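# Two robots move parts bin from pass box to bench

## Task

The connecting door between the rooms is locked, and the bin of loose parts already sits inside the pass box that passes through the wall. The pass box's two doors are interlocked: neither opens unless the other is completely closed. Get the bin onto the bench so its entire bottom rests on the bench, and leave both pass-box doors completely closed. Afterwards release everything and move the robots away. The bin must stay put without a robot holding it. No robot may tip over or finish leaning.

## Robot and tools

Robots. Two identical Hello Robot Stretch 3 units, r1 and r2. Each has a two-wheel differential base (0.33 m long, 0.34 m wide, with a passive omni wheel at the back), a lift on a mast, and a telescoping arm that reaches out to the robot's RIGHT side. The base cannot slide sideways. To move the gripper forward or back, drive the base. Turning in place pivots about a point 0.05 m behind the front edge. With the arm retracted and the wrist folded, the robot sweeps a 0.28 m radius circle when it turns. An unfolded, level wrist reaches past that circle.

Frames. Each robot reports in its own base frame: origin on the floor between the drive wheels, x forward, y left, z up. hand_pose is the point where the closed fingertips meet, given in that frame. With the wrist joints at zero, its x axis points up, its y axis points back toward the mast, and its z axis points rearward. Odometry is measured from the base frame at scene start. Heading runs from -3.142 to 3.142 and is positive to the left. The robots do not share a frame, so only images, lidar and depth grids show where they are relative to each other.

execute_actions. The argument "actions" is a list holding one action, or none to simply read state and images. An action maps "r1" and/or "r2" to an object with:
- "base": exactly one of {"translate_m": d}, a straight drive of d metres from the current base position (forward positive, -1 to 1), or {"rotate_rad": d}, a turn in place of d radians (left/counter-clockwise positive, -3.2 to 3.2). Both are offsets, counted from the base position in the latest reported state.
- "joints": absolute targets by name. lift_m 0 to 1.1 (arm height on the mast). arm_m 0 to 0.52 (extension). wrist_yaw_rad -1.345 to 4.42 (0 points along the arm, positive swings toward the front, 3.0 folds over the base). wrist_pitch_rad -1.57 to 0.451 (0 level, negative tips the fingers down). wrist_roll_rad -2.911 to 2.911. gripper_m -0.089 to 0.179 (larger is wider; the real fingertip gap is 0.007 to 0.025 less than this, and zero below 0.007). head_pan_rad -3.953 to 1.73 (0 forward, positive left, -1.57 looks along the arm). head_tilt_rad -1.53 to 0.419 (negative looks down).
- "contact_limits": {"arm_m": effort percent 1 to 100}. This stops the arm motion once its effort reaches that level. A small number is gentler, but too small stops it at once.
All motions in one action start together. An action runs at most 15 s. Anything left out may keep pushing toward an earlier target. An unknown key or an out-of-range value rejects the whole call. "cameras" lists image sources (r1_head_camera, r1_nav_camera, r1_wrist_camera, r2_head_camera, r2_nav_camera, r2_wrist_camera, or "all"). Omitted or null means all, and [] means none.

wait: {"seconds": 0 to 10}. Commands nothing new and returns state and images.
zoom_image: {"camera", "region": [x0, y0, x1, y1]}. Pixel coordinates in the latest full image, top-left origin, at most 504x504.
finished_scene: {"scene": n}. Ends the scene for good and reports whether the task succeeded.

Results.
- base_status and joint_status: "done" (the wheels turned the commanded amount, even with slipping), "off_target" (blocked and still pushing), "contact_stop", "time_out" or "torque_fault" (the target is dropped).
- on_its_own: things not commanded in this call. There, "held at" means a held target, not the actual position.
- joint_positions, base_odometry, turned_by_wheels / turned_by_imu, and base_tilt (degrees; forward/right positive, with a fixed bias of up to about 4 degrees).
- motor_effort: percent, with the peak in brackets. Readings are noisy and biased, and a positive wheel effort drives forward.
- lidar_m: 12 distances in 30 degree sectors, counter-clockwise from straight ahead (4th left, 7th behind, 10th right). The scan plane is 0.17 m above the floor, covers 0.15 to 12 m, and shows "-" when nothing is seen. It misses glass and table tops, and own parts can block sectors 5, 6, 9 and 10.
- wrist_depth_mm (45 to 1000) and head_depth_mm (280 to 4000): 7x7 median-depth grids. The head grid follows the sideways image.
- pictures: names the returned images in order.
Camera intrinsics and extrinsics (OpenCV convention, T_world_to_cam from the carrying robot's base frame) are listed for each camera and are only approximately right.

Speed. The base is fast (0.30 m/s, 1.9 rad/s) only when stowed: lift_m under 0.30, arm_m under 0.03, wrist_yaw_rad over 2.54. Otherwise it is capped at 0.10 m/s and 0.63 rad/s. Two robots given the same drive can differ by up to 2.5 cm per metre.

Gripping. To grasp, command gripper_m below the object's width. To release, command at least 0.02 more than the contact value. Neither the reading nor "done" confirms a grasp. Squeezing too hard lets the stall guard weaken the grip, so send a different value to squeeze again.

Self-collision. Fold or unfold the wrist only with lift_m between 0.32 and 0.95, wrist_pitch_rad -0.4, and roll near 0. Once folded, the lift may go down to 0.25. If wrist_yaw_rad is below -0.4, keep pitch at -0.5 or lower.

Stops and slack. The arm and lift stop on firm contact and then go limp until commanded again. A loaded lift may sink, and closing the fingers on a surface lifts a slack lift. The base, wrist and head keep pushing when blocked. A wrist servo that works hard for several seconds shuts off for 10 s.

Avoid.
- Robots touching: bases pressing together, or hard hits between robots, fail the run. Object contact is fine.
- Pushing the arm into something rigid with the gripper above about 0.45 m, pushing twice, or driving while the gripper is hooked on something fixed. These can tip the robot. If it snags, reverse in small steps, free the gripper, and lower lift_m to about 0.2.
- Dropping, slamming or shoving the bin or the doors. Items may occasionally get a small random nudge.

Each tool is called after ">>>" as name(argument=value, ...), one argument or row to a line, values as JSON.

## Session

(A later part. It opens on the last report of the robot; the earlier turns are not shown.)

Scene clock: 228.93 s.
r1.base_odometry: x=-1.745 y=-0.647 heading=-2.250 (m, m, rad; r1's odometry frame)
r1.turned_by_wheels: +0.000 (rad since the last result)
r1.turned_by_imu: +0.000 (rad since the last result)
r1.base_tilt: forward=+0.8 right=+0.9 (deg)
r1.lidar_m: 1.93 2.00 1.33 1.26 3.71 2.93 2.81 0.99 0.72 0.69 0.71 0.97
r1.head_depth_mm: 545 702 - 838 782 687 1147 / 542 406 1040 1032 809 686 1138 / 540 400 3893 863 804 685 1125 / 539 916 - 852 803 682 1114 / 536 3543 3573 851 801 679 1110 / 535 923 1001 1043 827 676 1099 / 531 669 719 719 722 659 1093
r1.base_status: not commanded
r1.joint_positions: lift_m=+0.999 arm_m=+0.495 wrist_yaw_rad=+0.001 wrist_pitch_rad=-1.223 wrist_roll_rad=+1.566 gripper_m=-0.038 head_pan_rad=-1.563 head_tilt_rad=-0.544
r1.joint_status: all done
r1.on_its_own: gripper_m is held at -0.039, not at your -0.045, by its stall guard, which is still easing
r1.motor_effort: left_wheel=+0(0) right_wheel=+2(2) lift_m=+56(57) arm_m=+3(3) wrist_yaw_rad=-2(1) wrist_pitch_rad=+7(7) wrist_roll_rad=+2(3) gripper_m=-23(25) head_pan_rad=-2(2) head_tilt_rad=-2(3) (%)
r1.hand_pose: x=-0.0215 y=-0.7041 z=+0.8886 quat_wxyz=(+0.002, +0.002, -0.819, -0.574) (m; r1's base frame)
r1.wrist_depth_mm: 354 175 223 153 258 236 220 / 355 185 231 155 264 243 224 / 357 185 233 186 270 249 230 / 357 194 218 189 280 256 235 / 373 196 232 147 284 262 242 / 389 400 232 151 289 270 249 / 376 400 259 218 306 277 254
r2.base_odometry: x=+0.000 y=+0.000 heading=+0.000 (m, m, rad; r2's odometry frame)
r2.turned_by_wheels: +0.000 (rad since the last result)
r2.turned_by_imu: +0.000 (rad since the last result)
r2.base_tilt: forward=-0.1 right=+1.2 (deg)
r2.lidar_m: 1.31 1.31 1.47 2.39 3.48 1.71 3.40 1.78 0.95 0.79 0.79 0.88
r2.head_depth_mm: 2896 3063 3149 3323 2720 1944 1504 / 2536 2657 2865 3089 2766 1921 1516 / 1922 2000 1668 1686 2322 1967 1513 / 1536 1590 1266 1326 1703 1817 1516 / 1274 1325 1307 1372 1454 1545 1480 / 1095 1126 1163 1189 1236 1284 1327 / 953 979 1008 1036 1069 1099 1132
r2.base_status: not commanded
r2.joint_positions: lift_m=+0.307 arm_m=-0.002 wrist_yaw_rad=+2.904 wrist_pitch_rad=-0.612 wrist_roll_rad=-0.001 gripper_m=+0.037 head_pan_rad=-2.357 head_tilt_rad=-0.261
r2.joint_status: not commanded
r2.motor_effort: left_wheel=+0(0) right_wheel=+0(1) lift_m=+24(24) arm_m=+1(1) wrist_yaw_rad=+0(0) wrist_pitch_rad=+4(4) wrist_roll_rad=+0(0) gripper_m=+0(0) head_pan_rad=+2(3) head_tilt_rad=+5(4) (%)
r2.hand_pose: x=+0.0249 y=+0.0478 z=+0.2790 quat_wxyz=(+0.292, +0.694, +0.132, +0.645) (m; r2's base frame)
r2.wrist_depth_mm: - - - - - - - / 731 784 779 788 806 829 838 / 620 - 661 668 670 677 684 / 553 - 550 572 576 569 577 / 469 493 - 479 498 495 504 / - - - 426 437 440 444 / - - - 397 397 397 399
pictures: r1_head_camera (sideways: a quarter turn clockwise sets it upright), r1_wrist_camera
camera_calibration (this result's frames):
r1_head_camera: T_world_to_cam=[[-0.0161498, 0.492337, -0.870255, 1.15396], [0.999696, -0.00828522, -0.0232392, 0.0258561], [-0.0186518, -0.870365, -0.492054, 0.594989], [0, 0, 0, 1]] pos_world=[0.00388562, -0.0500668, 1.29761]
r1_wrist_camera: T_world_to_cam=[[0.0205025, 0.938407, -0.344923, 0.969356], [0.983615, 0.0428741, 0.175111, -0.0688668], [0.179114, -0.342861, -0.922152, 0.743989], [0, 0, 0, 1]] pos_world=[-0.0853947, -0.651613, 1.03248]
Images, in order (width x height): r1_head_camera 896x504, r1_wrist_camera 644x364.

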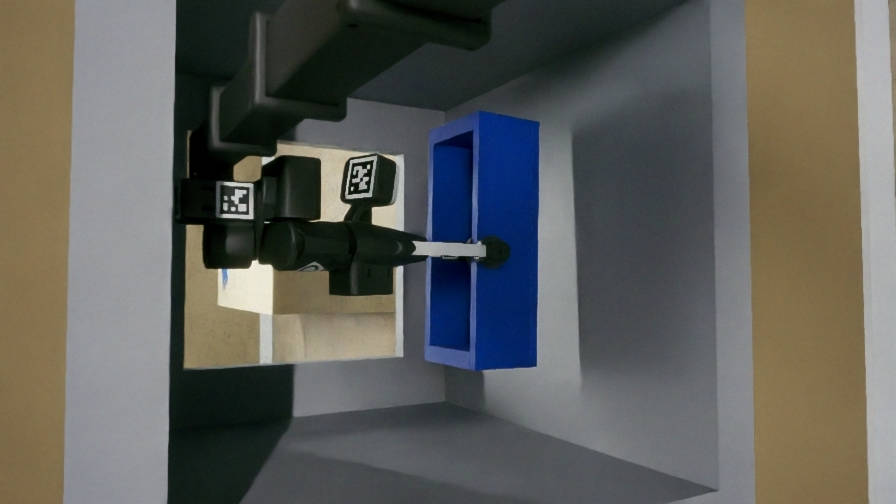

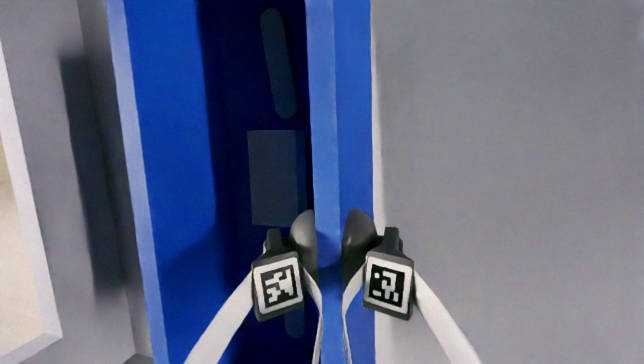

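>>> execute_actions(
  actions=[
    {"r1":{"joints":{"arm_m":0.0}}},
  ],
  cameras=[],
)

>>> execute_actions(
  actions=[
    {"r1":{"base":{"translate_m":0.3},"joints":{"head_pan_rad":1.5,"head_tilt_rad":-0.45}}},
  ],
  cameras=["r1_head_camera","r1_nav_camera"],
)

Scene clock: 240.80 s.
r1.base_odometry: x=-1.745 y=-0.647 heading=-2.250 (m, m, rad; r1's odometry frame)
r1.turned_by_wheels: +0.000 (rad since the last result)
r1.turned_by_imu: +0.000 (rad since the last result)
r1.base_tilt: forward=+0.8 right=+0.9 (deg)
r1.lidar_m: 1.93 2.01 1.33 1.26 3.72 2.93 2.81 0.99 0.72 0.69 0.71 0.97
r1.head_depth_mm: 545 703 788 787 - - - / 543 939 1018 1033 927 - - / 542 - - 1106 927 - - / 539 3171 2863 1101 867 681 432 / 537 3516 3594 1101 830 681 431 / 535 926 1002 1041 827 679 428 / 533 668 721 719 719 659 1021
r1.base_status: not commanded
r1.joint_positions: lift_m=+0.999 arm_m=+0.003 wrist_yaw_rad=+0.001 wrist_pitch_rad=-1.223 wrist_roll_rad=+1.567 gripper_m=-0.032 head_pan_rad=-1.563 head_tilt_rad=-0.544
r1.joint_status: all done
joint sent to its limit — the command would take r1.arm_m past its lower limit, so that joint was sent only as far as its limit.
r1.on_its_own: gripper_m is held at -0.033, not at your -0.045, by its stall guard, which is not easing now
r1.motor_effort: left_wheel=+0(0) right_wheel=+2(2) lift_m=+56(56) arm_m=-4(4) wrist_yaw_rad=-1(1) wrist_pitch_rad=+7(7) wrist_roll_rad=+2(2) gripper_m=-22(22) head_pan_rad=-2(4) head_tilt_rad=-2(3) (%)
r1.hand_pose: x=-0.0215 y=-0.2122 z=+0.8886 quat_wxyz=(+0.002, +0.001, -0.819, -0.574) (m; r1's base frame)
r1.wrist_depth_mm: 397 184 223 152 935 878 798 / 413 185 231 178 987 - 809 / 430 194 229 182 - - - / 451 195 216 185 - 937 888 / 476 411 231 148 - 971 889 / 496 430 225 152 - 997 924 / 493 441 258 192 - - 939
r2.base_odometry: x=+0.000 y=+0.000 heading=+0.000 (m, m, rad; r2's odometry frame)
r2.turned_by_wheels: +0.000 (rad since the last result)
r2.turned_by_imu: -0.002 (rad since the last result)
r2.base_tilt: forward=-0.2 right=+1.1 (deg)
r2.lidar_m: 1.32 1.31 1.47 2.39 3.49 1.70 3.41 1.78 0.95 0.79 0.79 0.88
r2.head_depth_mm: 2907 3029 3177 3270 2729 1926 1506 / 2537 2682 2889 3093 2722 1963 1499 / 1899 2024 1654 1687 2339 1980 1505 / 1534 1601 1266 1327 1701 1807 1514 / 1276 1321 1307 1370 1444 1529 1471 / 1095 1131 1161 1199 1238 1279 1332 / 958 981 1008 1038 1066 1093 1130
r2.base_status: not commanded
r2.joint_positions: lift_m=+0.307 arm_m=-0.002 wrist_yaw_rad=+2.904 wrist_pitch_rad=-0.612 wrist_roll_rad=-0.001 gripper_m=+0.037 head_pan_rad=-2.357 head_tilt_rad=-0.261
r2.joint_status: not commanded
r2.motor_effort: left_wheel=+0(1) right_wheel=+0(1) lift_m=+24(24) arm_m=+0(1) wrist_yaw_rad=+0(1) wrist_pitch_rad=+4(3) wrist_roll_rad=+0(0) gripper_m=+0(0) head_pan_rad=+2(2) head_tilt_rad=+5(4) (%)
r2.hand_pose: x=+0.0249 y=+0.0478 z=+0.2790 quat_wxyz=(+0.292, +0.694, +0.132, +0.645) (m; r2's base frame)
r2.wrist_depth_mm: - - - - - - - / 734 807 793 806 816 813 839 / 635 - 641 681 659 673 686 / 549 - 555 564 577 573 580 / 486 494 - 490 491 499 503 / - - - 427 447 446 449 / - - - 393 386 393 399
pictures: none
No camera images: the call's "cameras" was empty. Leave "cameras" out to get every camera's image.

Scene clock: 244.73 s.
r1.base_odometry: x=-1.934 y=-0.881 heading=-2.251 (m, m, rad; r1's odometry frame)
r1.turned_by_wheels: +0.000 (rad since the last result)
r1.turned_by_imu: +0.000 (rad since the last result)
r1.base_tilt: forward=+0.8 right=+0.9 (deg)
r1.lidar_m: 1.64 1.69 2.30 1.27 3.72 3.23 2.82 0.99 0.71 0.69 0.71 0.94
r1.head_depth_mm: 3245 3473 3635 3257 2241 1711 1380 / 3229 3511 3825 3234 2242 1707 1380 / 3190 3488 3742 3217 2241 1696 1382 / 3168 3465 3678 1499 1966 1650 1384 / 3134 3384 2295 1499 2226 1693 1375 / 3111 3372 2301 1483 2221 1691 1381 / 3061 3267 2297 1379 2215 1690 1372
r1.base_status: done
r1.joint_positions: lift_m=+0.999 arm_m=+0.003 wrist_yaw_rad=+0.001 wrist_pitch_rad=-1.223 wrist_roll_rad=+1.567 gripper_m=-0.032 head_pan_rad=+1.493 head_tilt_rad=-0.458
r1.joint_status: all done
r1.on_its_own: gripper_m is held at -0.033, not at your -0.045, by its stall guard, which is not easing now
r1.motor_effort: left_wheel=+0(5) right_wheel=+1(4) lift_m=+56(56) arm_m=-4(4) wrist_yaw_rad=-1(1) wrist_pitch_rad=+6(7) wrist_roll_rad=+2(2) gripper_m=-22(21) head_pan_rad=+3(34) head_tilt_rad=+3(7) (%)
r1.hand_pose: x=-0.0215 y=-0.2122 z=+0.8886 quat_wxyz=(+0.002, +0.001, -0.819, -0.574) (m; r1's base frame)
r1.wrist_depth_mm: 397 184 223 152 1000 886 811 / 411 184 231 179 987 - 809 / 359 195 230 182 - - - / 311 195 219 185 - 959 860 / 485 552 231 147 - 965 906 / 482 561 226 151 - - 923 / 487 578 257 192 - - 956
r2.base_odometry: x=+0.000 y=+0.000 heading=+0.000 (m, m, rad; r2's odometry frame)
r2.turned_by_wheels: +0.000 (rad since the last result)
r2.turned_by_imu: -0.001 (rad since the last result)
r2.base_tilt: forward=-0.1 right=+1.1 (deg)
r2.lidar_m: 1.31 1.31 1.47 2.39 3.47 1.71 3.40 1.78 0.95 0.79 0.79 0.88
r2.head_depth_mm: 2894 3070 3178 3322 2736 1940 1501 / 2515 2690 2864 3093 2729 1949 1508 / 1926 2018 1662 1691 2347 1946 1519 / 1538 1608 1269 1314 1695 1811 1525 / 1280 1319 1312 1358 1447 1537 1474 / 1094 1125 1154 1195 1232 1282 1325 / 955 979 1005 1037 1060 1089 1129
r2.base_status: not commanded
r2.joint_positions: lift_m=+0.307 arm_m=-0.002 wrist_yaw_rad=+2.904 wrist_pitch_rad=-0.612 wrist_roll_rad=-0.001 gripper_m=+0.037 head_pan_rad=-2.357 head_tilt_rad=-0.261
r2.joint_status: not commanded
r2.motor_effort: left_wheel=+0(0) right_wheel=-1(0) lift_m=+24(24) arm_m=+1(1) wrist_yaw_rad=+0(0) wrist_pitch_rad=+4(3) wrist_roll_rad=+0(0) gripper_m=+0(0) head_pan_rad=+2(2) head_tilt_rad=+4(4) (%)
r2.hand_pose: x=+0.0249 y=+0.0478 z=+0.2790 quat_wxyz=(+0.292, +0.694, +0.132, +0.645) (m; r2's base frame)
r2.wrist_depth_mm: - - - - - - - / 728 787 796 799 827 804 856 / 641 - 661 660 657 695 682 / 552 - 558 569 564 562 584 / 477 501 - 496 492 500 510 / - - - 428 442 443 440 / - - - 392 394 398 398
pictures: r1_head_camera (sideways: a quarter turn clockwise sets it upright), r1_nav_camera (sideways: a quarter turn counterclockwise sets it upright)
camera_calibration (this result's frames):
r1_head_camera: T_world_to_cam=[[-0.01994, -0.41586, -0.90921, 1.2048], [-0.995199, 0.0954136, -0.021815, 0.0361734], [0.095823, 0.90441, -0.415766, 0.495023], [0, 0, 0, 1]] pos_world=[0.0125889, 0.0498732, 1.30202]
r1_nav_camera: T_world_to_cam=[[0.0124588, 0.476107, 0.879299, -1.11192], [0.999486, -0.0319066, 0.00311442, 0.0371616], [0.0295382, 0.878808, -0.47626, 0.57388], [0, 0, 0, 1]] pos_world=[-0.0402407, 0.0262471, 1.25091]
Images, in order (width x height): r1_head_camera 896x504, r1_nav_camera 672x504.

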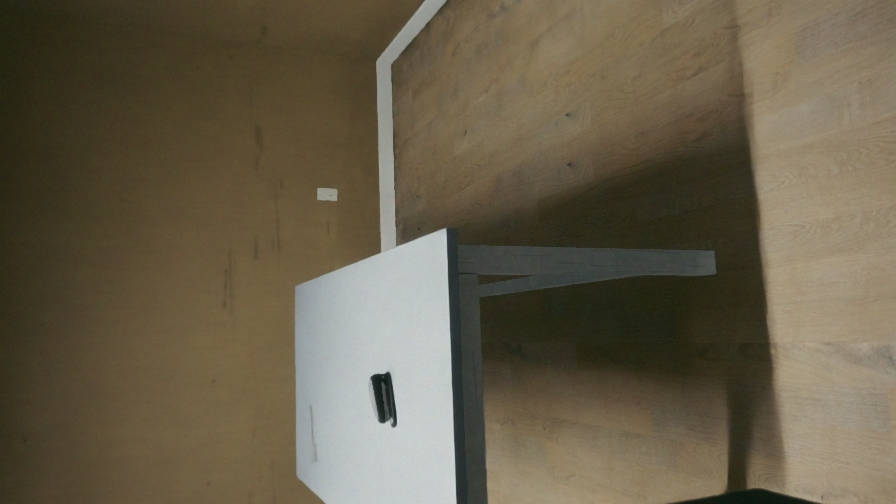

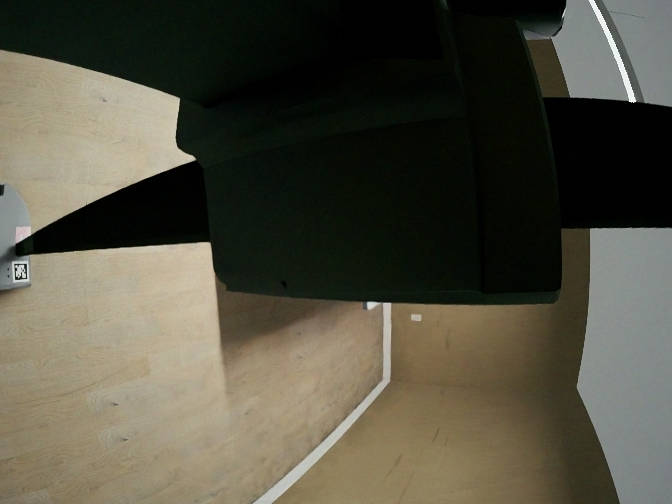

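>>> execute_actions(
  actions=[
    {"r1":{"base":{"rotate_rad":1.55},"joints":{"lift_m":1.04}}},
  ],
  cameras=[],
)

>>> execute_actions(
  actions=[
    {"r1":{"base":{"translate_m":0.78}}},
  ],
  cameras=[],
)

>>> execute_actions(
  actions=[
    {"r1":{"base":{"rotate_rad":1.55},"joints":{"head_pan_rad":-1.57,"head_tilt_rad":-0.75}}},
  ],
  cameras=[],
)

>>> execute_actions(
  actions=[
    {"r1":{"base":{"translate_m":0.2},"joints":{"arm_m":0.25}}},
  ],
  cameras=["r1_head_camera","r1_nav_camera"],
)

Scene clock: 259.60 s.
r1.base_odometry: x=-1.934 y=-0.881 heading=-0.701 (m, m, rad; r1's odometry frame)
r1.turned_by_wheels: +1.550 (rad since the last result)
r1.turned_by_imu: +1.567 (rad since the last result)
r1.base_tilt: forward=+0.8 right=+0.9 (deg)
r1.lidar_m: 1.27 1.34 3.25 3.07 1.01 0.72 0.69 0.71 0.92 1.64 1.68 2.24
r1.head_depth_mm: 2848 3109 3387 3231 2249 1721 1386 / 2795 3053 3317 3219 2258 1713 1389 / 2772 2966 3219 3236 2243 1715 1386 / 2736 485 519 565 621 699 1388 / 2703 485 520 566 622 689 1376 / 2647 485 520 2989 2204 690 1375 / 2632 485 520 3157 2213 690 1370
r1.base_status: done
r1.joint_positions: lift_m=+1.039 arm_m=+0.003 wrist_yaw_rad=+0.001 wrist_pitch_rad=-1.223 wrist_roll_rad=+1.567 gripper_m=-0.032 head_pan_rad=+1.493 head_tilt_rad=-0.458
r1.joint_status: all done
r1.on_its_own: gripper_m is held at -0.033, not at your -0.045, by its stall guard, which is not easing now
r1.motor_effort: left_wheel=-2(6) right_wheel=+4(5) lift_m=+56(57) arm_m=-4(4) wrist_yaw_rad=+0(2) wrist_pitch_rad=+7(7) wrist_roll_rad=+2(2) gripper_m=-21(21) head_pan_rad=+1(1) head_tilt_rad=+3(3) (%)
r1.hand_pose: x=-0.0215 y=-0.2122 z=+0.9286 quat_wxyz=(+0.002, +0.001, -0.819, -0.574) (m; r1's base frame)
r1.wrist_depth_mm: - 184 223 152 - 914 842 / - 185 230 179 - - 833 / - 195 230 182 - - 879 / - 195 218 184 - 980 900 / - - 231 147 - - 931 / - - 225 152 - - 960 / - - 258 191 - - 959
r2.base_odometry: x=+0.000 y=+0.000 heading=+0.000 (m, m, rad; r2's odometry frame)
r2.turned_by_wheels: +0.000 (rad since the last result)
r2.turned_by_imu: -0.002 (rad since the last result)
r2.base_tilt: forward=-0.2 right=+1.0 (deg)
r2.lidar_m: 1.31 1.31 1.47 2.38 3.49 1.70 3.40 1.78 0.95 0.79 0.79 0.88
r2.head_depth_mm: 2898 3078 3159 3372 2700 1943 1505 / 2554 2707 2894 3135 2729 1955 1518 / 1927 2004 1667 1696 2356 1950 1515 / 1544 1588 1267 1326 1693 1822 1507 / 1272 1320 1301 1365 1448 1529 1476 / 1092 1125 1167 1202 1235 1285 1322 / 959 976 1008 1037 1070 1093 1127
r2.base_status: not commanded
r2.joint_positions: lift_m=+0.307 arm_m=-0.002 wrist_yaw_rad=+2.904 wrist_pitch_rad=-0.612 wrist_roll_rad=-0.001 gripper_m=+0.037 head_pan_rad=-2.357 head_tilt_rad=-0.261
r2.joint_status: not commanded
r2.motor_effort: left_wheel=+0(1) right_wheel=-1(1) lift_m=+24(24) arm_m=+1(1) wrist_yaw_rad=+0(1) wrist_pitch_rad=+4(3) wrist_roll_rad=+0(0) gripper_m=+0(0) head_pan_rad=+2(2) head_tilt_rad=+5(4) (%)
r2.hand_pose: x=+0.0249 y=+0.0478 z=+0.2790 quat_wxyz=(+0.292, +0.694, +0.132, +0.645) (m; r2's base frame)
r2.wrist_depth_mm: - - - - - - - / 726 806 783 808 825 823 848 / 633 - 658 664 680 673 695 / 544 - 565 560 569 570 573 / 479 497 - 489 502 493 498 / - - - 426 438 449 445 / - - - 395 387 395 404
pictures: none
No camera images: the call's "cameras" was empty. Leave "cameras" out to get every camera's image.

Scene clock: 268.47 s.
r1.base_odometry: x=-1.338 y=-1.384 heading=-0.701 (m, m, rad; r1's odometry frame)
r1.turned_by_wheels: +0.000 (rad since the last result)
r1.turned_by_imu: +0.000 (rad since the last result)
r1.base_tilt: forward=+0.8 right=+0.9 (deg)
r1.lidar_m: 0.49 0.70 0.68 3.11 2.16 1.53 1.46 1.50 1.69 1.61 1.66 0.51
r1.head_depth_mm: 2876 3120 3392 3228 2229 1716 1391 / 2821 3081 3285 3203 2243 1709 1390 / 2811 3005 3285 3215 2263 1709 1387 / 2747 2968 3226 3195 2228 1704 1377 / 2727 2905 3141 3195 2213 1699 1374 / 2683 2893 3086 3194 2199 1692 1378 / 2651 2823 3067 3137 2207 1691 1369
r1.base_status: done
r1.joint_positions: lift_m=+1.039 arm_m=+0.003 wrist_yaw_rad=+0.001 wrist_pitch_rad=-1.223 wrist_roll_rad=+1.567 gripper_m=-0.032 head_pan_rad=+1.493 head_tilt_rad=-0.458
r1.joint_status: not commanded
r1.on_its_own: gripper_m is held at -0.033, not at your -0.045, by its stall guard, which is not easing now
r1.motor_effort: left_wheel=-2(4) right_wheel=+3(6) lift_m=+56(56) arm_m=-4(4) wrist_yaw_rad=+0(2) wrist_pitch_rad=+7(7) wrist_roll_rad=+2(2) gripper_m=-21(22) head_pan_rad=+2(1) head_tilt_rad=+2(2) (%)
r1.hand_pose: x=-0.0215 y=-0.2122 z=+0.9286 quat_wxyz=(+0.002, +0.001, -0.819, -0.574) (m; r1's base frame)
r1.wrist_depth_mm: - 183 224 152 - 925 826 / - 184 229 179 - - 860 / - 195 231 182 - - 883 / - 195 217 183 - - 887 / - - 232 147 - - 940 / - - 226 152 - - 971 / - - 257 191 - - -
r2.base_odometry: x=+0.000 y=+0.000 heading=+0.000 (m, m, rad; r2's odometry frame)
r2.turned_by_wheels: +0.000 (rad since the last result)
r2.turned_by_imu: -0.002 (rad since the last result)
r2.base_tilt: forward=-0.1 right=+1.1 (deg)
r2.lidar_m: 1.32 1.31 1.47 2.39 3.49 1.71 3.40 1.78 0.95 0.79 0.79 0.89
r2.head_depth_mm: 2904 3042 3225 3302 2693 1910 1510 / 2525 2667 2891 3114 2744 1945 1513 / 1923 2035 1654 1694 2353 1954 1510 / 1547 1604 1270 1327 1697 1796 1529 / 1280 1318 1302 1364 1442 1544 1468 / 1092 1132 1164 1209 1244 1270 1317 / 960 982 1006 1038 1065 1091 1133
r2.base_status: not commanded
r2.joint_positions: lift_m=+0.307 arm_m=-0.002 wrist_yaw_rad=+2.904 wrist_pitch_rad=-0.612 wrist_roll_rad=-0.001 gripper_m=+0.037 head_pan_rad=-2.357 head_tilt_rad=-0.261
r2.joint_status: not commanded
r2.motor_effort: left_wheel=+0(0) right_wheel=-3(0) lift_m=+24(24) arm_m=+1(1) wrist_yaw_rad=+0(0) wrist_pitch_rad=+4(4) wrist_roll_rad=+0(1) gripper_m=+0(0) head_pan_rad=+2(2) head_tilt_rad=+4(4) (%)
r2.hand_pose: x=+0.0249 y=+0.0478 z=+0.2790 quat_wxyz=(+0.292, +0.694, +0.132, +0.645) (m; r2's base frame)
r2.wrist_depth_mm: - - - - - - - / 740 807 786 804 809 818 851 / 642 - 652 660 660 672 698 / 551 - 554 573 563 571 585 / 473 490 - 483 497 499 505 / - - - 427 437 447 443 / - - - 391 387 394 395
pictures: none
No camera images: the call's "cameras" was empty. Leave "cameras" out to get every camera's image.

Scene clock: 271.87 s.
r1.base_odometry: x=-1.338 y=-1.384 heading=+0.849 (m, m, rad; r1's odometry frame)
r1.turned_by_wheels: +1.550 (rad since the last result)
r1.turned_by_imu: +1.568 (rad since the last result)
r1.base_tilt: forward=+0.8 right=+0.9 (deg)
r1.lidar_m: 3.11 2.21 1.54 1.46 1.49 1.70 1.61 1.65 0.51 0.50 1.96 0.68
r1.head_depth_mm: 2551 2792 - - - - 1148 / 2526 2789 - - - - 1144 / 2497 2766 - - - - 1143 / 2503 1598 1054 800 679 - 1136 / 2483 1489 1049 810 674 - 395 / 2470 1481 1041 805 656 431 389 / 2432 1471 1037 803 671 365 1107
r1.base_status: done
r1.joint_positions: lift_m=+1.039 arm_m=+0.003 wrist_yaw_rad=+0.001 wrist_pitch_rad=-1.223 wrist_roll_rad=+1.567 gripper_m=-0.032 head_pan_rad=-1.563 head_tilt_rad=-0.741
r1.joint_status: all done
r1.on_its_own: gripper_m is held at -0.033, not at your -0.045, by its stall guard, which is not easing now
r1.motor_effort: left_wheel=-2(7) right_wheel=+3(7) lift_m=+56(56) arm_m=-3(3) wrist_yaw_rad=-2(2) wrist_pitch_rad=+7(7) wrist_roll_rad=+2(2) gripper_m=-21(21) head_pan_rad=-3(32) head_tilt_rad=-3(18) (%)
r1.hand_pose: x=-0.0215 y=-0.2122 z=+0.9286 quat_wxyz=(+0.002, +0.001, -0.819, -0.574) (m; r1's base frame)
r1.wrist_depth_mm: - 183 222 152 993 907 841 / - 184 229 179 - - 858 / 474 194 228 181 - - 880 / 503 195 217 184 - 999 899 / 516 452 230 148 - - 925 / 548 475 227 152 - - 947 / 563 494 257 191 - - 982
r2.base_odometry: x=+0.000 y=+0.000 heading=+0.000 (m, m, rad; r2's odometry frame)
r2.turned_by_wheels: +0.000 (rad since the last result)
r2.turned_by_imu: -0.001 (rad since the last result)
r2.base_tilt: forward=-0.1 right=+1.0 (deg)
r2.lidar_m: 1.31 1.31 1.47 2.39 3.49 1.70 3.40 1.78 0.95 0.79 0.79 0.88
r2.head_depth_mm: 2890 3030 3243 3341 2765 1927 1505 / 2554 2665 2886 3150 2745 1963 1506 / 1917 2002 1671 1693 2340 1943 1506 / 1540 1591 1267 1327 1704 1821 1516 / 1276 1323 1302 1371 1447 1539 1480 / 1093 1132 1164 1192 1236 1285 1316 / 954 981 1009 1038 1068 1100 1134
r2.base_status: not commanded
r2.joint_positions: lift_m=+0.307 arm_m=-0.002 wrist_yaw_rad=+2.904 wrist_pitch_rad=-0.612 wrist_roll_rad=-0.001 gripper_m=+0.037 head_pan_rad=-2.357 head_tilt_rad=-0.261
r2.joint_status: not commanded
r2.motor_effort: left_wheel=+0(0) right_wheel=-2(1) lift_m=+24(24) arm_m=+1(1) wrist_yaw_rad=+0(0) wrist_pitch_rad=+4(3) wrist_roll_rad=+0(0) gripper_m=+0(0) head_pan_rad=+2(2) head_tilt_rad=+5(4) (%)
r2.hand_pose: x=+0.0249 y=+0.0478 z=+0.2790 quat_wxyz=(+0.292, +0.694, +0.132, +0.645) (m; r2's base frame)
r2.wrist_depth_mm: - - - - - - - / 739 788 784 809 827 829 842 / 630 - 671 663 692 664 695 / 546 - 550 563 565 580 586 / 466 492 - 494 507 507 507 / - - - 423 435 444 440 / - - - 391 395 395 398
pictures: none
No camera images: the call's "cameras" was empty. Leave "cameras" out to get every camera's image.

Scene clock: 275.00 s.
r1.base_odometry: x=-1.205 y=-1.233 heading=+0.849 (m, m, rad; r1's odometry frame)
r1.turned_by_wheels: +0.000 (rad since the last result)
r1.turned_by_imu: +0.000 (rad since the last result)
r1.base_tilt: forward=+0.8 right=+0.9 (deg)
r1.lidar_m: 2.94 2.22 1.56 1.47 1.50 1.91 1.81 1.85 0.56 1.00 0.55 3.10
r1.head_depth_mm: - 2886 2655 797 727 978 1188 / - - 1075 581 683 1267 1159 / - - 977 564 682 1364 1180 / 2464 1598 - 561 679 1365 1179 / 2459 1494 1008 557 676 1362 1173 / 2461 1480 1041 559 673 1352 1175 / 2425 1561 1033 802 672 1349 1123
r1.base_status: done
r1.joint_positions: lift_m=+1.039 arm_m=+0.250 wrist_yaw_rad=+0.000 wrist_pitch_rad=-1.223 wrist_roll_rad=+1.567 gripper_m=-0.032 head_pan_rad=-1.563 head_tilt_rad=-0.741
r1.joint_status: all done
r1.on_its_own: gripper_m is held at -0.033, not at your -0.045, by its stall guard, which is not easing now
r1.motor_effort: left_wheel=-2(3) right_wheel=+2(6) lift_m=+56(56) arm_m=+3(4) wrist_yaw_rad=+0(1) wrist_pitch_rad=+7(7) wrist_roll_rad=+2(3) gripper_m=-22(22) head_pan_rad=-2(3) head_tilt_rad=-2(3) (%)
r1.hand_pose: x=-0.0215 y=-0.4591 z=+0.9286 quat_wxyz=(+0.002, +0.001, -0.819, -0.574) (m; r1's base frame)
r1.wrist_depth_mm: 433 183 222 152 959 913 848 / 457 184 230 179 - 935 - / 466 194 230 182 - 993 - / 493 196 217 184 - 980 922 / 524 400 231 148 - - 926 / 542 466 226 151 - - 972 / 580 493 256 193 496 - 986
r2.base_odometry: x=+0.000 y=+0.000 heading=+0.000 (m, m, rad; r2's odometry frame)
r2.turned_by_wheels: +0.000 (rad since the last result)
r2.turned_by_imu: -0.001 (rad since the last result)
r2.base_tilt: forward=+0.0 right=+1.1 (deg)
r2.lidar_m: 1.31 1.31 1.47 2.39 3.49 1.70 3.41 1.78 0.95 0.79 0.79 0.88
r2.head_depth_mm: 2968 3047 3180 3386 2697 1942 1503 / 2507 2703 2917 3148 2736 1926 1511 / 1929 2024 1651 1684 2329 1950 1509 / 1532 1599 1267 1318 1702 1805 1507 / 1278 1326 1308 1373 1452 1533 1468 / 1097 1122 1160 1205 1240 1288 1323 / 960 980 1007 1030 1066 1091 1132
r2.base_status: not commanded
r2.joint_positions: lift_m=+0.307 arm_m=-0.002 wrist_yaw_rad=+2.904 wrist_pitch_rad=-0.612 wrist_roll_rad=-0.001 gripper_m=+0.037 head_pan_rad=-2.357 head_tilt_rad=-0.261
r2.joint_status: not commanded
r2.motor_effort: left_wheel=+0(0) right_wheel=-1(1) lift_m=+24(24) arm_m=+1(1) wrist_yaw_rad=-1(0) wrist_pitch_rad=+4(4) wrist_roll_rad=+1(0) gripper_m=+0(0) head_pan_rad=+2(2) head_tilt_rad=+4(4) (%)
r2.hand_pose: x=+0.0249 y=+0.0478 z=+0.2790 quat_wxyz=(+0.292, +0.694, +0.132, +0.645) (m; r2's base frame)
r2.wrist_depth_mm: - - - - - - - / 724 758 789 791 824 822 863 / 623 - 641 654 660 705 677 / 546 - 555 568 571 583 581 / 475 490 - 496 489 494 493 / - - - 426 442 440 438 / - - - 388 389 394 399
pictures: r1_head_camera (sideways: a quarter turn clockwise sets it upright), r1_nav_camera (sideways: a quarter turn counterclockwise sets it upright)
camera_calibration (this result's frames):
r1_head_camera: T_world_to_cam=[[-0.0176088, 0.653349, -0.756852, 1.00612], [0.999661, -0.00300789, -0.0258545, 0.0292548], [-0.0191685, -0.757051, -0.653075, 0.804476], [0, 0, 0, 1]] pos_world=[0.00389233, -0.0482325, 1.28763]
r1_nav_camera: T_world_to_cam=[[0.0301408, -0.702016, 0.711523, -0.893305], [-0.998552, -0.0528802, -0.00987402, 0.066258], [0.0445572, -0.710195, -0.702594, 0.868232], [0, 0, 0, 1]] pos_world=[0.054401, -0.00699711, 1.24627]
Images, in order (width x height): r1_head_camera 896x504, r1_nav_camera 672x504.

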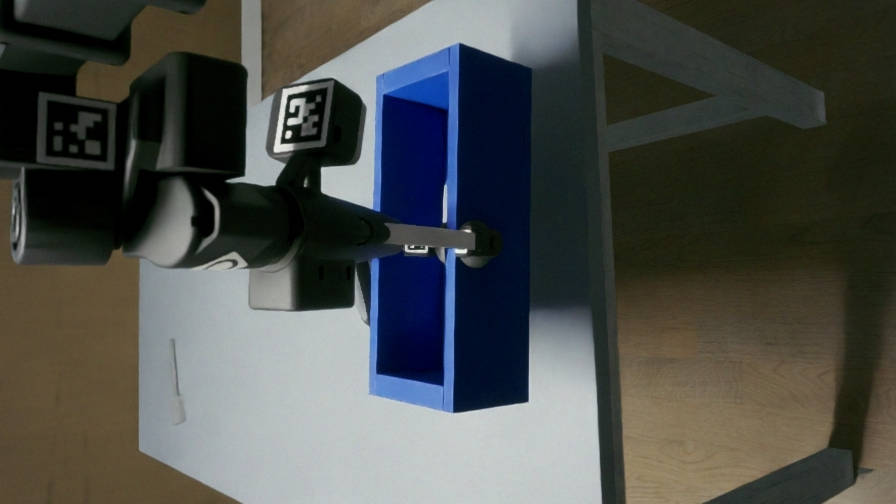

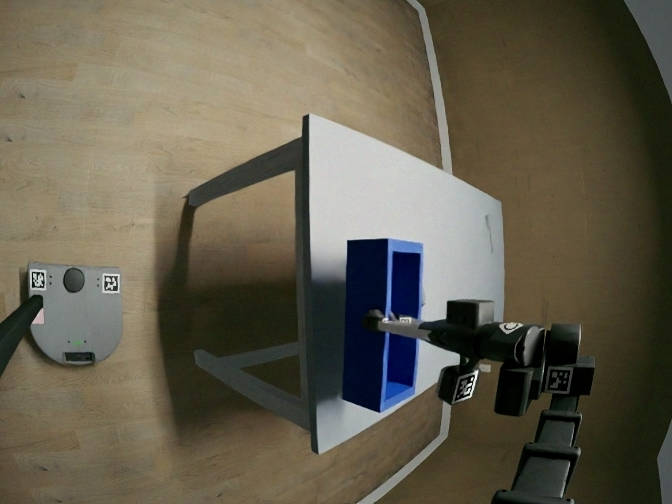

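>>> execute_actions(
  actions=[
    {"r1":{"joints":{"arm_m":0.31}}},
  ],
  cameras=["r1_head_camera","r1_wrist_camera"],
)

Scene clock: 296.37 s.
r1.base_odometry: x=-1.205 y=-1.233 heading=+0.849 (m, m, rad; r1's odometry frame)
r1.turned_by_wheels: +0.000 (rad since the last result)
r1.turned_by_imu: +0.000 (rad since the last result)
r1.base_tilt: forward=+0.8 right=+0.9 (deg)
r1.lidar_m: 2.94 2.23 1.56 1.47 1.51 1.90 1.81 1.85 0.56 1.00 0.55 3.11
r1.head_depth_mm: - 2943 2656 822 727 978 1188 / - 2932 1023 621 704 1265 1160 / - - 1017 620 701 1370 1184 / 2478 - 674 654 698 1368 1181 / 2461 1501 1046 613 695 1363 1173 / 2435 1478 1040 734 693 1358 1171 / 2437 1564 1037 799 673 1357 1121
r1.base_status: not commanded
r1.joint_positions: lift_m=+1.039 arm_m=+0.310 wrist_yaw_rad=+0.000 wrist_pitch_rad=-1.223 wrist_roll_rad=+1.567 gripper_m=-0.032 head_pan_rad=-1.563 head_tilt_rad=-0.741
r1.joint_status: all done
r1.on_its_own: gripper_m is held at -0.033, not at your -0.045, by its stall guard, which is not easing now
r1.motor_effort: left_wheel=-1(1) right_wheel=+2(2) lift_m=+56(56) arm_m=+3(4) wrist_yaw_rad=+0(0) wrist_pitch_rad=+7(7) wrist_roll_rad=+2(2) gripper_m=-22(22) head_pan_rad=-3(2) head_tilt_rad=-2(3) (%)
r1.hand_pose: x=-0.0215 y=-0.5190 z=+0.9286 quat_wxyz=(+0.002, +0.001, -0.819, -0.574) (m; r1's base frame)
r1.wrist_depth_mm: 428 184 222 151 286 915 863 / 451 185 231 179 291 926 - / 475 194 231 182 295 960 - / 489 195 217 183 305 999 909 / 518 376 231 147 314 - 931 / 543 471 226 151 318 - 950 / 583 490 257 193 339 - 982
r2.base_odometry: x=+0.000 y=+0.000 heading=+0.000 (m, m, rad; r2's odometry frame)
r2.turned_by_wheels: +0.000 (rad since the last result)
r2.turned_by_imu: -0.001 (rad since the last result)
r2.base_tilt: forward=+0.0 right=+1.1 (deg)
r2.lidar_m: 1.32 1.31 1.47 2.39 3.49 1.70 3.40 1.78 0.95 0.79 0.79 0.88
r2.head_depth_mm: 2944 3062 3197 3372 2699 1935 1499 / 2524 2679 2881 3134 2733 1950 1510 / 1914 2003 1666 1709 2323 1954 1504 / 1533 1592 1261 1320 1696 1817 1513 / 1281 1319 1307 1368 1447 1540 1474 / 1095 1128 1155 1195 1231 1278 1320 / 954 983 1006 1029 1068 1099 1123
r2.base_status: not commanded
r2.joint_positions: lift_m=+0.307 arm_m=-0.002 wrist_yaw_rad=+2.904 wrist_pitch_rad=-0.612 wrist_roll_rad=-0.001 gripper_m=+0.037 head_pan_rad=-2.357 head_tilt_rad=-0.261
r2.joint_status: not commanded
r2.motor_effort: left_wheel=+0(0) right_wheel=-1(2) lift_m=+24(24) arm_m=+0(1) wrist_yaw_rad=+0(1) wrist_pitch_rad=+3(3) wrist_roll_rad=+0(1) gripper_m=+0(0) head_pan_rad=+2(2) head_tilt_rad=+5(4) (%)
r2.hand_pose: x=+0.0249 y=+0.0478 z=+0.2790 quat_wxyz=(+0.292, +0.694, +0.132, +0.645) (m; r2's base frame)
r2.wrist_depth_mm: - - - - - - - / 746 784 786 789 803 831 839 / 625 - 656 667 663 672 680 / 542 - 550 564 553 572 591 / 470 485 - 487 503 496 507 / - - - 420 443 443 440 / - - - 389 393 396 400
pictures: r1_head_camera (sideways: a quarter turn clockwise sets it upright), r1_wrist_camera
camera_calibration (this result's frames):
r1_head_camera: T_world_to_cam=[[-0.0176088, 0.653349, -0.756852, 1.00612], [0.999661, -0.00300789, -0.0258545, 0.0292548], [-0.0191685, -0.757051, -0.653075, 0.804476], [0, 0, 0, 1]] pos_world=[0.00389233, -0.0482325, 1.28763]
r1_wrist_camera: T_world_to_cam=[[0.022475, 0.938391, -0.344844, 0.809472], [0.983632, 0.0409282, 0.175482, -0.0851009], [0.178784, -0.343143, -0.922111, 0.844147], [0, 0, 0, 1]] pos_world=[-0.085405, -0.466455, 1.07247]
Images, in order (width x height): r1_head_camera 896x504, r1_wrist_camera 644x364.

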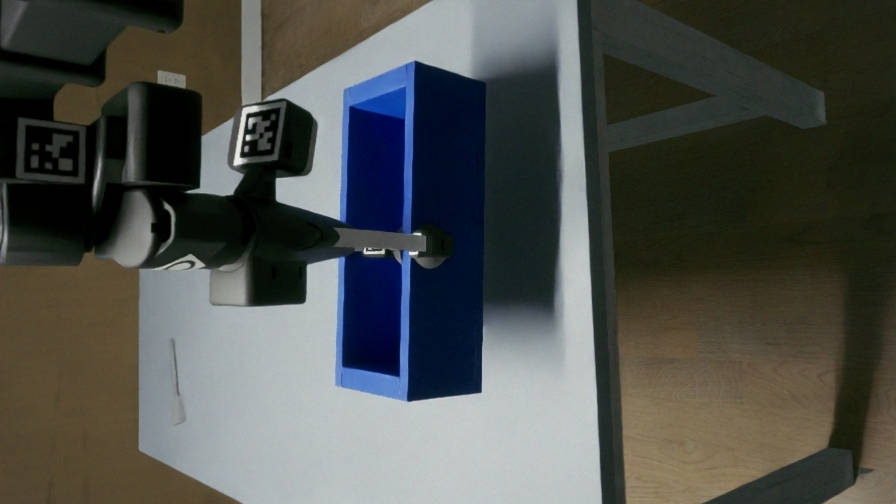

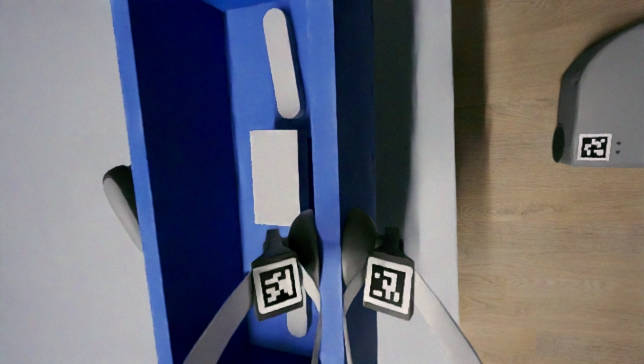

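>>> execute_actions(
  actions=[
    {"r1":{"joints":{"lift_m":0.935}}},
  ],
  cameras=["r1_head_camera","r1_wrist_camera"],
)

Scene clock: 303.87 s.
r1.base_odometry: x=-1.205 y=-1.233 heading=+0.849 (m, m, rad; r1's odometry frame)
r1.turned_by_wheels: +0.000 (rad since the last result)
r1.turned_by_imu: -0.002 (rad since the last result)
r1.base_tilt: forward=+0.8 right=+0.8 (deg)
r1.lidar_m: 2.94 2.23 1.55 1.47 1.51 1.91 1.81 1.84 0.56 1.00 0.55 3.10
r1.head_depth_mm: 2539 2823 - 799 736 1024 1189 / 2501 2681 987 723 690 1273 1161 / 2500 - - 727 680 1375 1180 / 2475 1658 - 724 681 1367 1182 / 2456 1490 1053 720 676 1361 1178 / 2442 1477 1043 779 678 1356 1175 / 2426 1561 1039 803 672 1356 1123
r1.base_status: not commanded
r1.joint_positions: lift_m=+0.943 arm_m=+0.310 wrist_yaw_rad=+0.002 wrist_pitch_rad=-1.238 wrist_roll_rad=+1.567 gripper_m=-0.032 head_pan_rad=-1.563 head_tilt_rad=-0.742
r1.joint_status: lift_m contact_stop (moved -0.096 of -0.104)
r1.on_its_own: gripper_m is held at -0.033, not at your -0.045, by its stall guard, which is not easing now; lift_m is slack since a contact_stop, until your next command for it (your +0.935 is given up)
r1.motor_effort: left_wheel=+2(2) right_wheel=-1(2) lift_m=+33(50) arm_m=+3(3) wrist_yaw_rad=-2(4) wrist_pitch_rad=+11(12) wrist_roll_rad=+2(2) gripper_m=-20(22) head_pan_rad=-4(3) head_tilt_rad=-2(3) (%)
r1.hand_pose: x=-0.0214 y=-0.5154 z=+0.8318 quat_wxyz=(+0.002, +0.002, -0.814, -0.580) (m; r1's base frame)
r1.wrist_depth_mm: 291 170 219 163 199 827 771 / 305 179 224 165 204 846 - / 323 180 222 167 211 870 - / 322 189 222 169 217 895 847 / 313 200 238 146 220 923 852 / 325 200 232 148 221 972 881 / 394 338 256 209 242 995 907
r2.base_odometry: x=+0.000 y=+0.000 heading=+0.000 (m, m, rad; r2's odometry frame)
r2.turned_by_wheels: +0.000 (rad since the last result)
r2.turned_by_imu: -0.001 (rad since the last result)
r2.base_tilt: forward=-0.1 right=+1.1 (deg)
r2.lidar_m: 1.32 1.31 1.47 2.39 3.49 1.70 3.41 1.78 0.95 0.79 0.79 0.89
r2.head_depth_mm: 2908 3004 3179 3301 2744 1933 1510 / 2506 2662 2880 3136 2756 1944 1508 / 1927 2002 1659 1702 2387 1965 1527 / 1523 1593 1263 1325 1701 1816 1522 / 1282 1319 1306 1374 1439 1534 1491 / 1095 1125 1168 1189 1241 1281 1320 / 957 977 1007 1035 1064 1095 1137
r2.base_status: not commanded
r2.joint_positions: lift_m=+0.307 arm_m=-0.002 wrist_yaw_rad=+2.904 wrist_pitch_rad=-0.612 wrist_roll_rad=-0.001 gripper_m=+0.037 head_pan_rad=-2.357 head_tilt_rad=-0.261
r2.joint_status: not commanded
r2.motor_effort: left_wheel=+0(0) right_wheel=-1(1) lift_m=+24(24) arm_m=+1(1) wrist_yaw_rad=+0(1) wrist_pitch_rad=+4(3) wrist_roll_rad=+0(1) gripper_m=+0(0) head_pan_rad=+2(2) head_tilt_rad=+4(4) (%)
r2.hand_pose: x=+0.0249 y=+0.0478 z=+0.2790 quat_wxyz=(+0.292, +0.694, +0.132, +0.645) (m; r2's base frame)
r2.wrist_depth_mm: - - - - - - - / 747 807 806 804 824 823 860 / 636 - 662 657 675 678 697 / 545 - 569 554 575 559 578 / 473 485 - 499 503 498 506 / - - - 429 444 444 447 / - - - 391 388 396 403
pictures: r1_head_camera (sideways: a quarter turn clockwise sets it upright), r1_wrist_camera
camera_calibration (this result's frames):
r1_head_camera: T_world_to_cam=[[-0.0175308, 0.653858, -0.756414, 1.00555], [0.999661, -0.0031158, -0.0258617, 0.0292642], [-0.0192667, -0.75661, -0.653582, 0.805136], [0, 0, 0, 1]] pos_world=[0.00388621, -0.0482226, 1.28759]
r1_wrist_camera: T_world_to_cam=[[0.0203525, 0.94337, -0.331117, 0.763777], [0.983543, 0.0405756, 0.176057, -0.0690595], [0.179522, -0.329251, -0.92702, 0.767373], [0, 0, 0, 1]] pos_world=[-0.0853821, -0.465064, 0.976428]
Images, in order (width x height): r1_head_camera 896x504, r1_wrist_camera 644x364.

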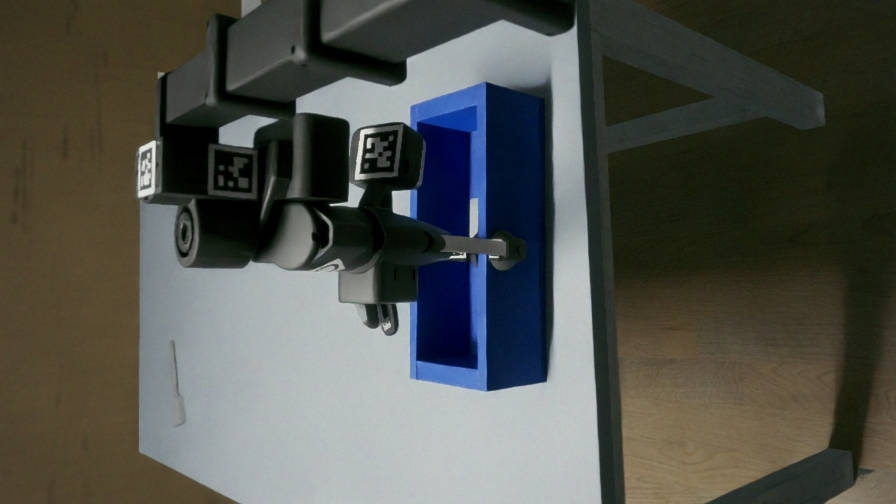

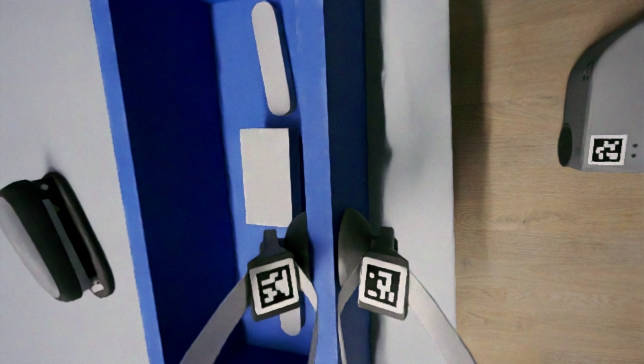

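Good, clear of the stapler.

>>> execute_actions(
  actions=[
    {"r1":{"joints":{"gripper_m":0.06}}},
  ],
  cameras=[],
)

>>> execute_actions(
  actions=[
    {"r1":{"joints":{"lift_m":1.07}}},
  ],
  cameras=[],
)

>>> execute_actions(
  actions=[
    {"r1":{"joints":{"arm_m":0.0,"gripper_m":0.0}}},
  ],
  cameras=["r1_head_camera","r1_nav_camera"],
)

Scene clock: 311.43 s.
r1.base_odometry: x=-1.205 y=-1.233 heading=+0.849 (m, m, rad; r1's odometry frame)
r1.turned_by_wheels: +0.000 (rad since the last result)
r1.turned_by_imu: +0.000 (rad since the last result)
r1.base_tilt: forward=+0.9 right=+0.9 (deg)
r1.lidar_m: 2.94 2.24 1.55 1.47 1.51 1.91 1.81 1.85 0.56 1.00 0.55 3.10
r1.head_depth_mm: 2560 2816 - 793 735 1021 1189 / 2522 2697 985 727 686 1262 1161 / 2500 - - 728 683 1363 1183 / 2465 1705 - 724 680 1370 1177 / 2455 1486 1053 721 676 1359 1173 / 2463 1482 1040 779 677 1358 1169 / 2411 1553 1035 801 672 1356 1126
r1.base_status: not commanded
r1.joint_positions: lift_m=+0.943 arm_m=+0.310 wrist_yaw_rad=+0.002 wrist_pitch_rad=-1.206 wrist_roll_rad=+1.567 gripper_m=+0.060 head_pan_rad=-1.563 head_tilt_rad=-0.742
r1.joint_status: all done
r1.on_its_own: lift_m is slack since a contact_stop, until your next command for it (your +0.935 is given up)
r1.motor_effort: left_wheel=+1(2) right_wheel=+0(1) lift_m=+33(33) arm_m=+3(3) wrist_yaw_rad=-1(3) wrist_pitch_rad=+2(11) wrist_roll_rad=+2(2) gripper_m=+0(77) head_pan_rad=-2(2) head_tilt_rad=-3(4) (%)
r1.hand_pose: x=-0.0214 y=-0.5234 z=+0.8339 quat_wxyz=(+0.002, +0.002, -0.823, -0.567) (m; r1's base frame)
r1.wrist_depth_mm: 305 178 219 156 194 807 758 / 322 180 225 159 199 844 801 / 334 189 222 162 206 855 824 / 330 191 222 165 211 882 835 / 306 315 212 166 212 896 841 / 389 328 - 231 212 948 868 / 410 358 240 243 231 962 876
r2.base_odometry: x=+0.000 y=+0.000 heading=+0.000 (m, m, rad; r2's odometry frame)
r2.turned_by_wheels: +0.000 (rad since the last result)
r2.turned_by_imu: -0.001 (rad since the last result)
r2.base_tilt: forward=-0.1 right=+1.2 (deg)
r2.lidar_m: 1.32 1.31 1.47 2.38 3.49 1.71 3.40 1.78 0.95 0.79 0.79 0.88
r2.head_depth_mm: 2925 3041 3215 3408 2742 1945 1499 / 2537 2704 2933 3102 2745 1942 1503 / 1915 2029 1676 1671 2360 1971 1512 / 1538 1613 1269 1324 1709 1820 1520 / 1273 1323 1313 1369 1437 1543 1471 / 1100 1123 1163 1196 1238 1280 1315 / 958 979 1011 1040 1062 1098 1124
r2.base_status: not commanded
r2.joint_positions: lift_m=+0.307 arm_m=-0.002 wrist_yaw_rad=+2.904 wrist_pitch_rad=-0.612 wrist_roll_rad=-0.001 gripper_m=+0.037 head_pan_rad=-2.357 head_tilt_rad=-0.261
r2.joint_status: not commanded
r2.motor_effort: left_wheel=+0(0) right_wheel=-1(1) lift_m=+24(24) arm_m=+1(0) wrist_yaw_rad=+1(0) wrist_pitch_rad=+4(3) wrist_roll_rad=+1(0) gripper_m=-1(0) head_pan_rad=+2(2) head_tilt_rad=+5(5) (%)
r2.hand_pose: x=+0.0249 y=+0.0478 z=+0.2790 quat_wxyz=(+0.292, +0.694, +0.132, +0.645) (m; r2's base frame)
r2.wrist_depth_mm: - - - - - - - / 723 787 797 789 827 864 855 / 641 - 653 653 658 685 694 / 554 - 566 562 571 574 578 / 469 508 - 495 493 503 501 / - - - 426 439 442 440 / - - - 395 389 393 395
pictures: none
No camera images: the call's "cameras" was empty. Leave "cameras" out to get every camera's image.

Scene clock: 313.43 s.
r1.base_odometry: x=-1.205 y=-1.233 heading=+0.849 (m, m, rad; r1's odometry frame)
r1.turned_by_wheels: +0.000 (rad since the last result)
r1.turned_by_imu: +0.000 (rad since the last result)
r1.base_tilt: forward=+0.8 right=+0.9 (deg)
r1.lidar_m: 2.94 2.24 1.56 1.47 1.51 1.91 1.81 1.85 0.56 1.00 0.55 3.12
r1.head_depth_mm: 2568 2900 2636 821 728 1023 1187 / - 2825 1067 730 685 1268 1165 / - - 1059 727 681 1367 1185 / 2460 - 1031 725 678 1370 1177 / 2480 1485 1049 720 677 1358 1178 / 2448 1477 1039 777 678 1359 1173 / 2415 1557 1035 800 671 1355 1126
r1.base_status: not commanded
r1.joint_positions: lift_m=+1.069 arm_m=+0.310 wrist_yaw_rad=+0.002 wrist_pitch_rad=-1.205 wrist_roll_rad=+1.567 gripper_m=+0.060 head_pan_rad=-1.563 head_tilt_rad=-0.742
r1.joint_status: all done
r1.motor_effort: left_wheel=+1(1) right_wheel=+0(1) lift_m=+52(53) arm_m=+3(3) wrist_yaw_rad=-3(3) wrist_pitch_rad=+1(2) wrist_roll_rad=+2(2) gripper_m=+0(0) head_pan_rad=-2(2) head_tilt_rad=-3(2) (%)
r1.hand_pose: x=-0.0214 y=-0.5236 z=+0.9600 quat_wxyz=(+0.002, +0.002, -0.824, -0.567) (m; r1's base frame)
r1.wrist_depth_mm: 488 433 380 281 300 943 852 / 514 446 401 333 314 961 - / 531 473 406 334 321 982 - / 556 480 430 338 331 986 946 / 597 508 446 362 342 - 965 / 625 534 - 347 332 - - / 661 571 491 326 363 - 993
r2.base_odometry: x=+0.000 y=+0.000 heading=+0.000 (m, m, rad; r2's odometry frame)
r2.turned_by_wheels: +0.000 (rad since the last result)
r2.turned_by_imu: -0.001 (rad since the last result)
r2.base_tilt: forward=-0.1 right=+1.0 (deg)
r2.lidar_m: 1.32 1.31 1.47 2.39 3.49 1.70 3.40 1.78 0.95 0.79 0.79 0.88
r2.head_depth_mm: 2905 3000 3275 3293 2731 1967 1501 / 2510 2713 2882 3124 2707 1963 1514 / 1918 2031 1654 1688 2343 1973 1519 / 1517 1601 1263 1328 1716 1806 1539 / 1270 1325 1307 1371 1452 1532 1475 / 1091 1119 1158 1195 1241 1281 1324 / 957 977 1013 1034 1064 1100 1129
r2.base_status: not commanded
r2.joint_positions: lift_m=+0.307 arm_m=-0.002 wrist_yaw_rad=+2.904 wrist_pitch_rad=-0.612 wrist_roll_rad=-0.001 gripper_m=+0.037 head_pan_rad=-2.357 head_tilt_rad=-0.261
r2.joint_status: not commanded
r2.motor_effort: left_wheel=+0(0) right_wheel=-1(1) lift_m=+24(24) arm_m=+1(1) wrist_yaw_rad=+0(0) wrist_pitch_rad=+3(3) wrist_roll_rad=+1(1) gripper_m=+0(1) head_pan_rad=+2(2) head_tilt_rad=+4(4) (%)
r2.hand_pose: x=+0.0249 y=+0.0478 z=+0.2790 quat_wxyz=(+0.292, +0.694, +0.132, +0.645) (m; r2's base frame)
r2.wrist_depth_mm: - - - - - - - / 731 791 792 791 801 822 836 / 633 - 652 662 665 691 694 / 537 - 550 564 570 576 585 / 477 492 - 487 496 496 508 / - - - 426 442 440 441 / - - - 392 396 396 399
pictures: none
No camera images: the call's "cameras" was empty. Leave "cameras" out to get every camera's image.

Scene clock: 316.90 s.
r1.base_odometry: x=-1.205 y=-1.233 heading=+0.849 (m, m, rad; r1's odometry frame)
r1.turned_by_wheels: +0.000 (rad since the last result)
r1.turned_by_imu: +0.000 (rad since the last result)
r1.base_tilt: forward=+0.8 right=+0.9 (deg)
r1.lidar_m: 2.94 2.23 1.56 1.47 1.51 1.91 1.81 1.85 0.56 0.99 0.55 3.10
r1.head_depth_mm: - - - - - 1293 1187 / - - - - - - 1166 / - - - - - - 1182 / 2482 1586 1051 724 - - 1181 / 2447 1482 1048 720 - 1310 1176 / 2413 1477 1043 778 678 1354 1170 / 2432 1561 1034 800 670 1351 1124
r1.base_status: not commanded
r1.joint_positions: lift_m=+1.069 arm_m=+0.003 wrist_yaw_rad=+0.002 wrist_pitch_rad=-1.205 wrist_roll_rad=+1.567 gripper_m=+0.000 head_pan_rad=-1.563 head_tilt_rad=-0.742
r1.joint_status: all done
joint sent to its limit — the command would take r1.arm_m past its lower limit, so that joint was sent only as far as its limit.
r1.motor_effort: left_wheel=+0(0) right_wheel=+0(0) lift_m=+52(52) arm_m=-4(4) wrist_yaw_rad=-2(3) wrist_pitch_rad=+1(1) wrist_roll_rad=+2(2) gripper_m=-3(82) head_pan_rad=-2(3) head_tilt_rad=-3(4) (%)
r1.hand_pose: x=-0.0214 y=-0.2168 z=+0.9600 quat_wxyz=(+0.002, +0.001, -0.824, -0.567) (m; r1's base frame)
r1.wrist_depth_mm: 486 425 653 - - 939 870 / 417 395 - - - - 866 / 440 408 - - - - - / 482 412 525 - - - 911 / 555 433 470 - - - 946 / 630 454 482 - - - 964 / 659 565 515 - - - -
r2.base_odometry: x=+0.000 y=+0.000 heading=+0.000 (m, m, rad; r2's odometry frame)
r2.turned_by_wheels: +0.000 (rad since the last result)
r2.turned_by_imu: -0.001 (rad since the last result)
r2.base_tilt: forward=-0.2 right=+1.0 (deg)
r2.lidar_m: 1.32 1.31 1.47 2.39 3.49 1.71 3.39 1.79 0.95 0.79 0.79 0.88
r2.head_depth_mm: 2895 3034 3179 3428 2720 1929 1510 / 2505 2701 2863 3174 2757 1934 1511 / 1923 2008 1660 1697 2351 1954 1509 / 1540 1595 1262 1321 1686 1811 1509 / 1276 1324 1306 1362 1459 1537 1478 / 1094 1118 1166 1200 1240 1285 1312 / 956 981 1006 1033 1067 1100 1137
r2.base_status: not commanded
r2.joint_positions: lift_m=+0.307 arm_m=-0.002 wrist_yaw_rad=+2.904 wrist_pitch_rad=-0.612 wrist_roll_rad=-0.001 gripper_m=+0.037 head_pan_rad=-2.357 head_tilt_rad=-0.261
r2.joint_status: not commanded
r2.motor_effort: left_wheel=+0(0) right_wheel=-1(1) lift_m=+24(24) arm_m=+1(1) wrist_yaw_rad=+0(0) wrist_pitch_rad=+4(3) wrist_roll_rad=+0(1) gripper_m=+0(0) head_pan_rad=+3(2) head_tilt_rad=+4(4) (%)
r2.hand_pose: x=+0.0249 y=+0.0478 z=+0.2790 quat_wxyz=(+0.292, +0.694, +0.132, +0.645) (m; r2's base frame)
r2.wrist_depth_mm: - - - - - - - / 753 776 795 784 819 808 830 / 635 - 658 663 669 686 683 / 549 - 570 563 565 567 579 / 471 492 - 489 498 507 499 / - - - 430 440 435 441 / - - - 394 388 394 398
pictures: r1_head_camera (sideways: a quarter turn clockwise sets it upright), r1_nav_camera (sideways: a quarter turn counterclockwise sets it upright)
camera_calibration (this result's frames):
r1_head_camera: T_world_to_cam=[[-0.0175307, 0.653858, -0.756414, 1.00555], [0.999661, -0.00311604, -0.0258617, 0.0292642], [-0.0192669, -0.756611, -0.653582, 0.805136], [0, 0, 0, 1]] pos_world=[0.0038862, -0.0482226, 1.28759]
r1_nav_camera: T_world_to_cam=[[0.0300564, -0.702497, 0.711052, -0.89269], [-0.998559, -0.0527482, -0.00990425, 0.0662973], [0.0444644, -0.709729, -0.70307, 0.868851], [0, 0, 0, 1]] pos_world=[0.0543998, -0.0069659, 1.24627]
Images, in order (width x height): r1_head_camera 896x504, r1_nav_camera 672x504.

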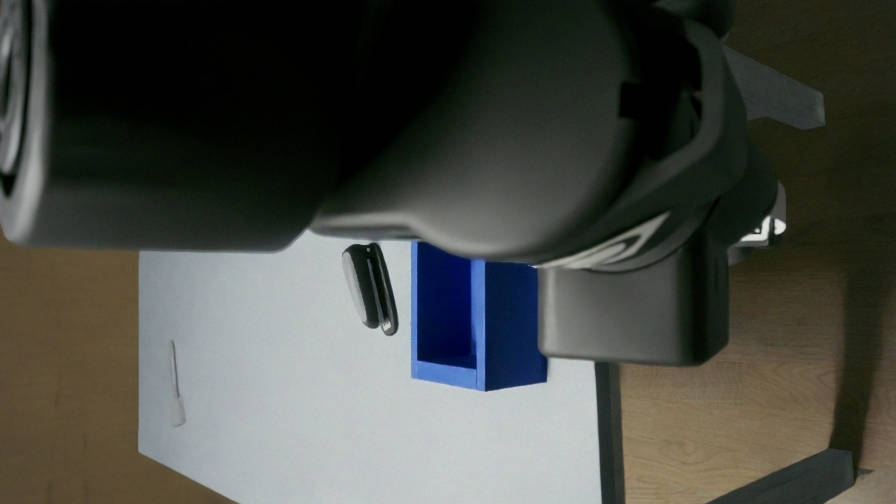

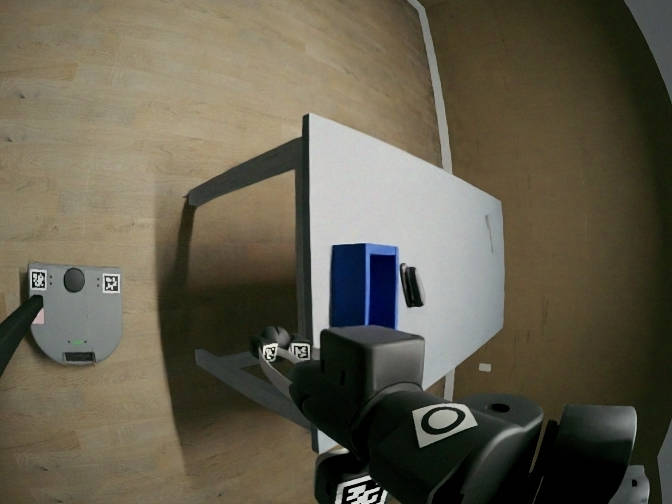

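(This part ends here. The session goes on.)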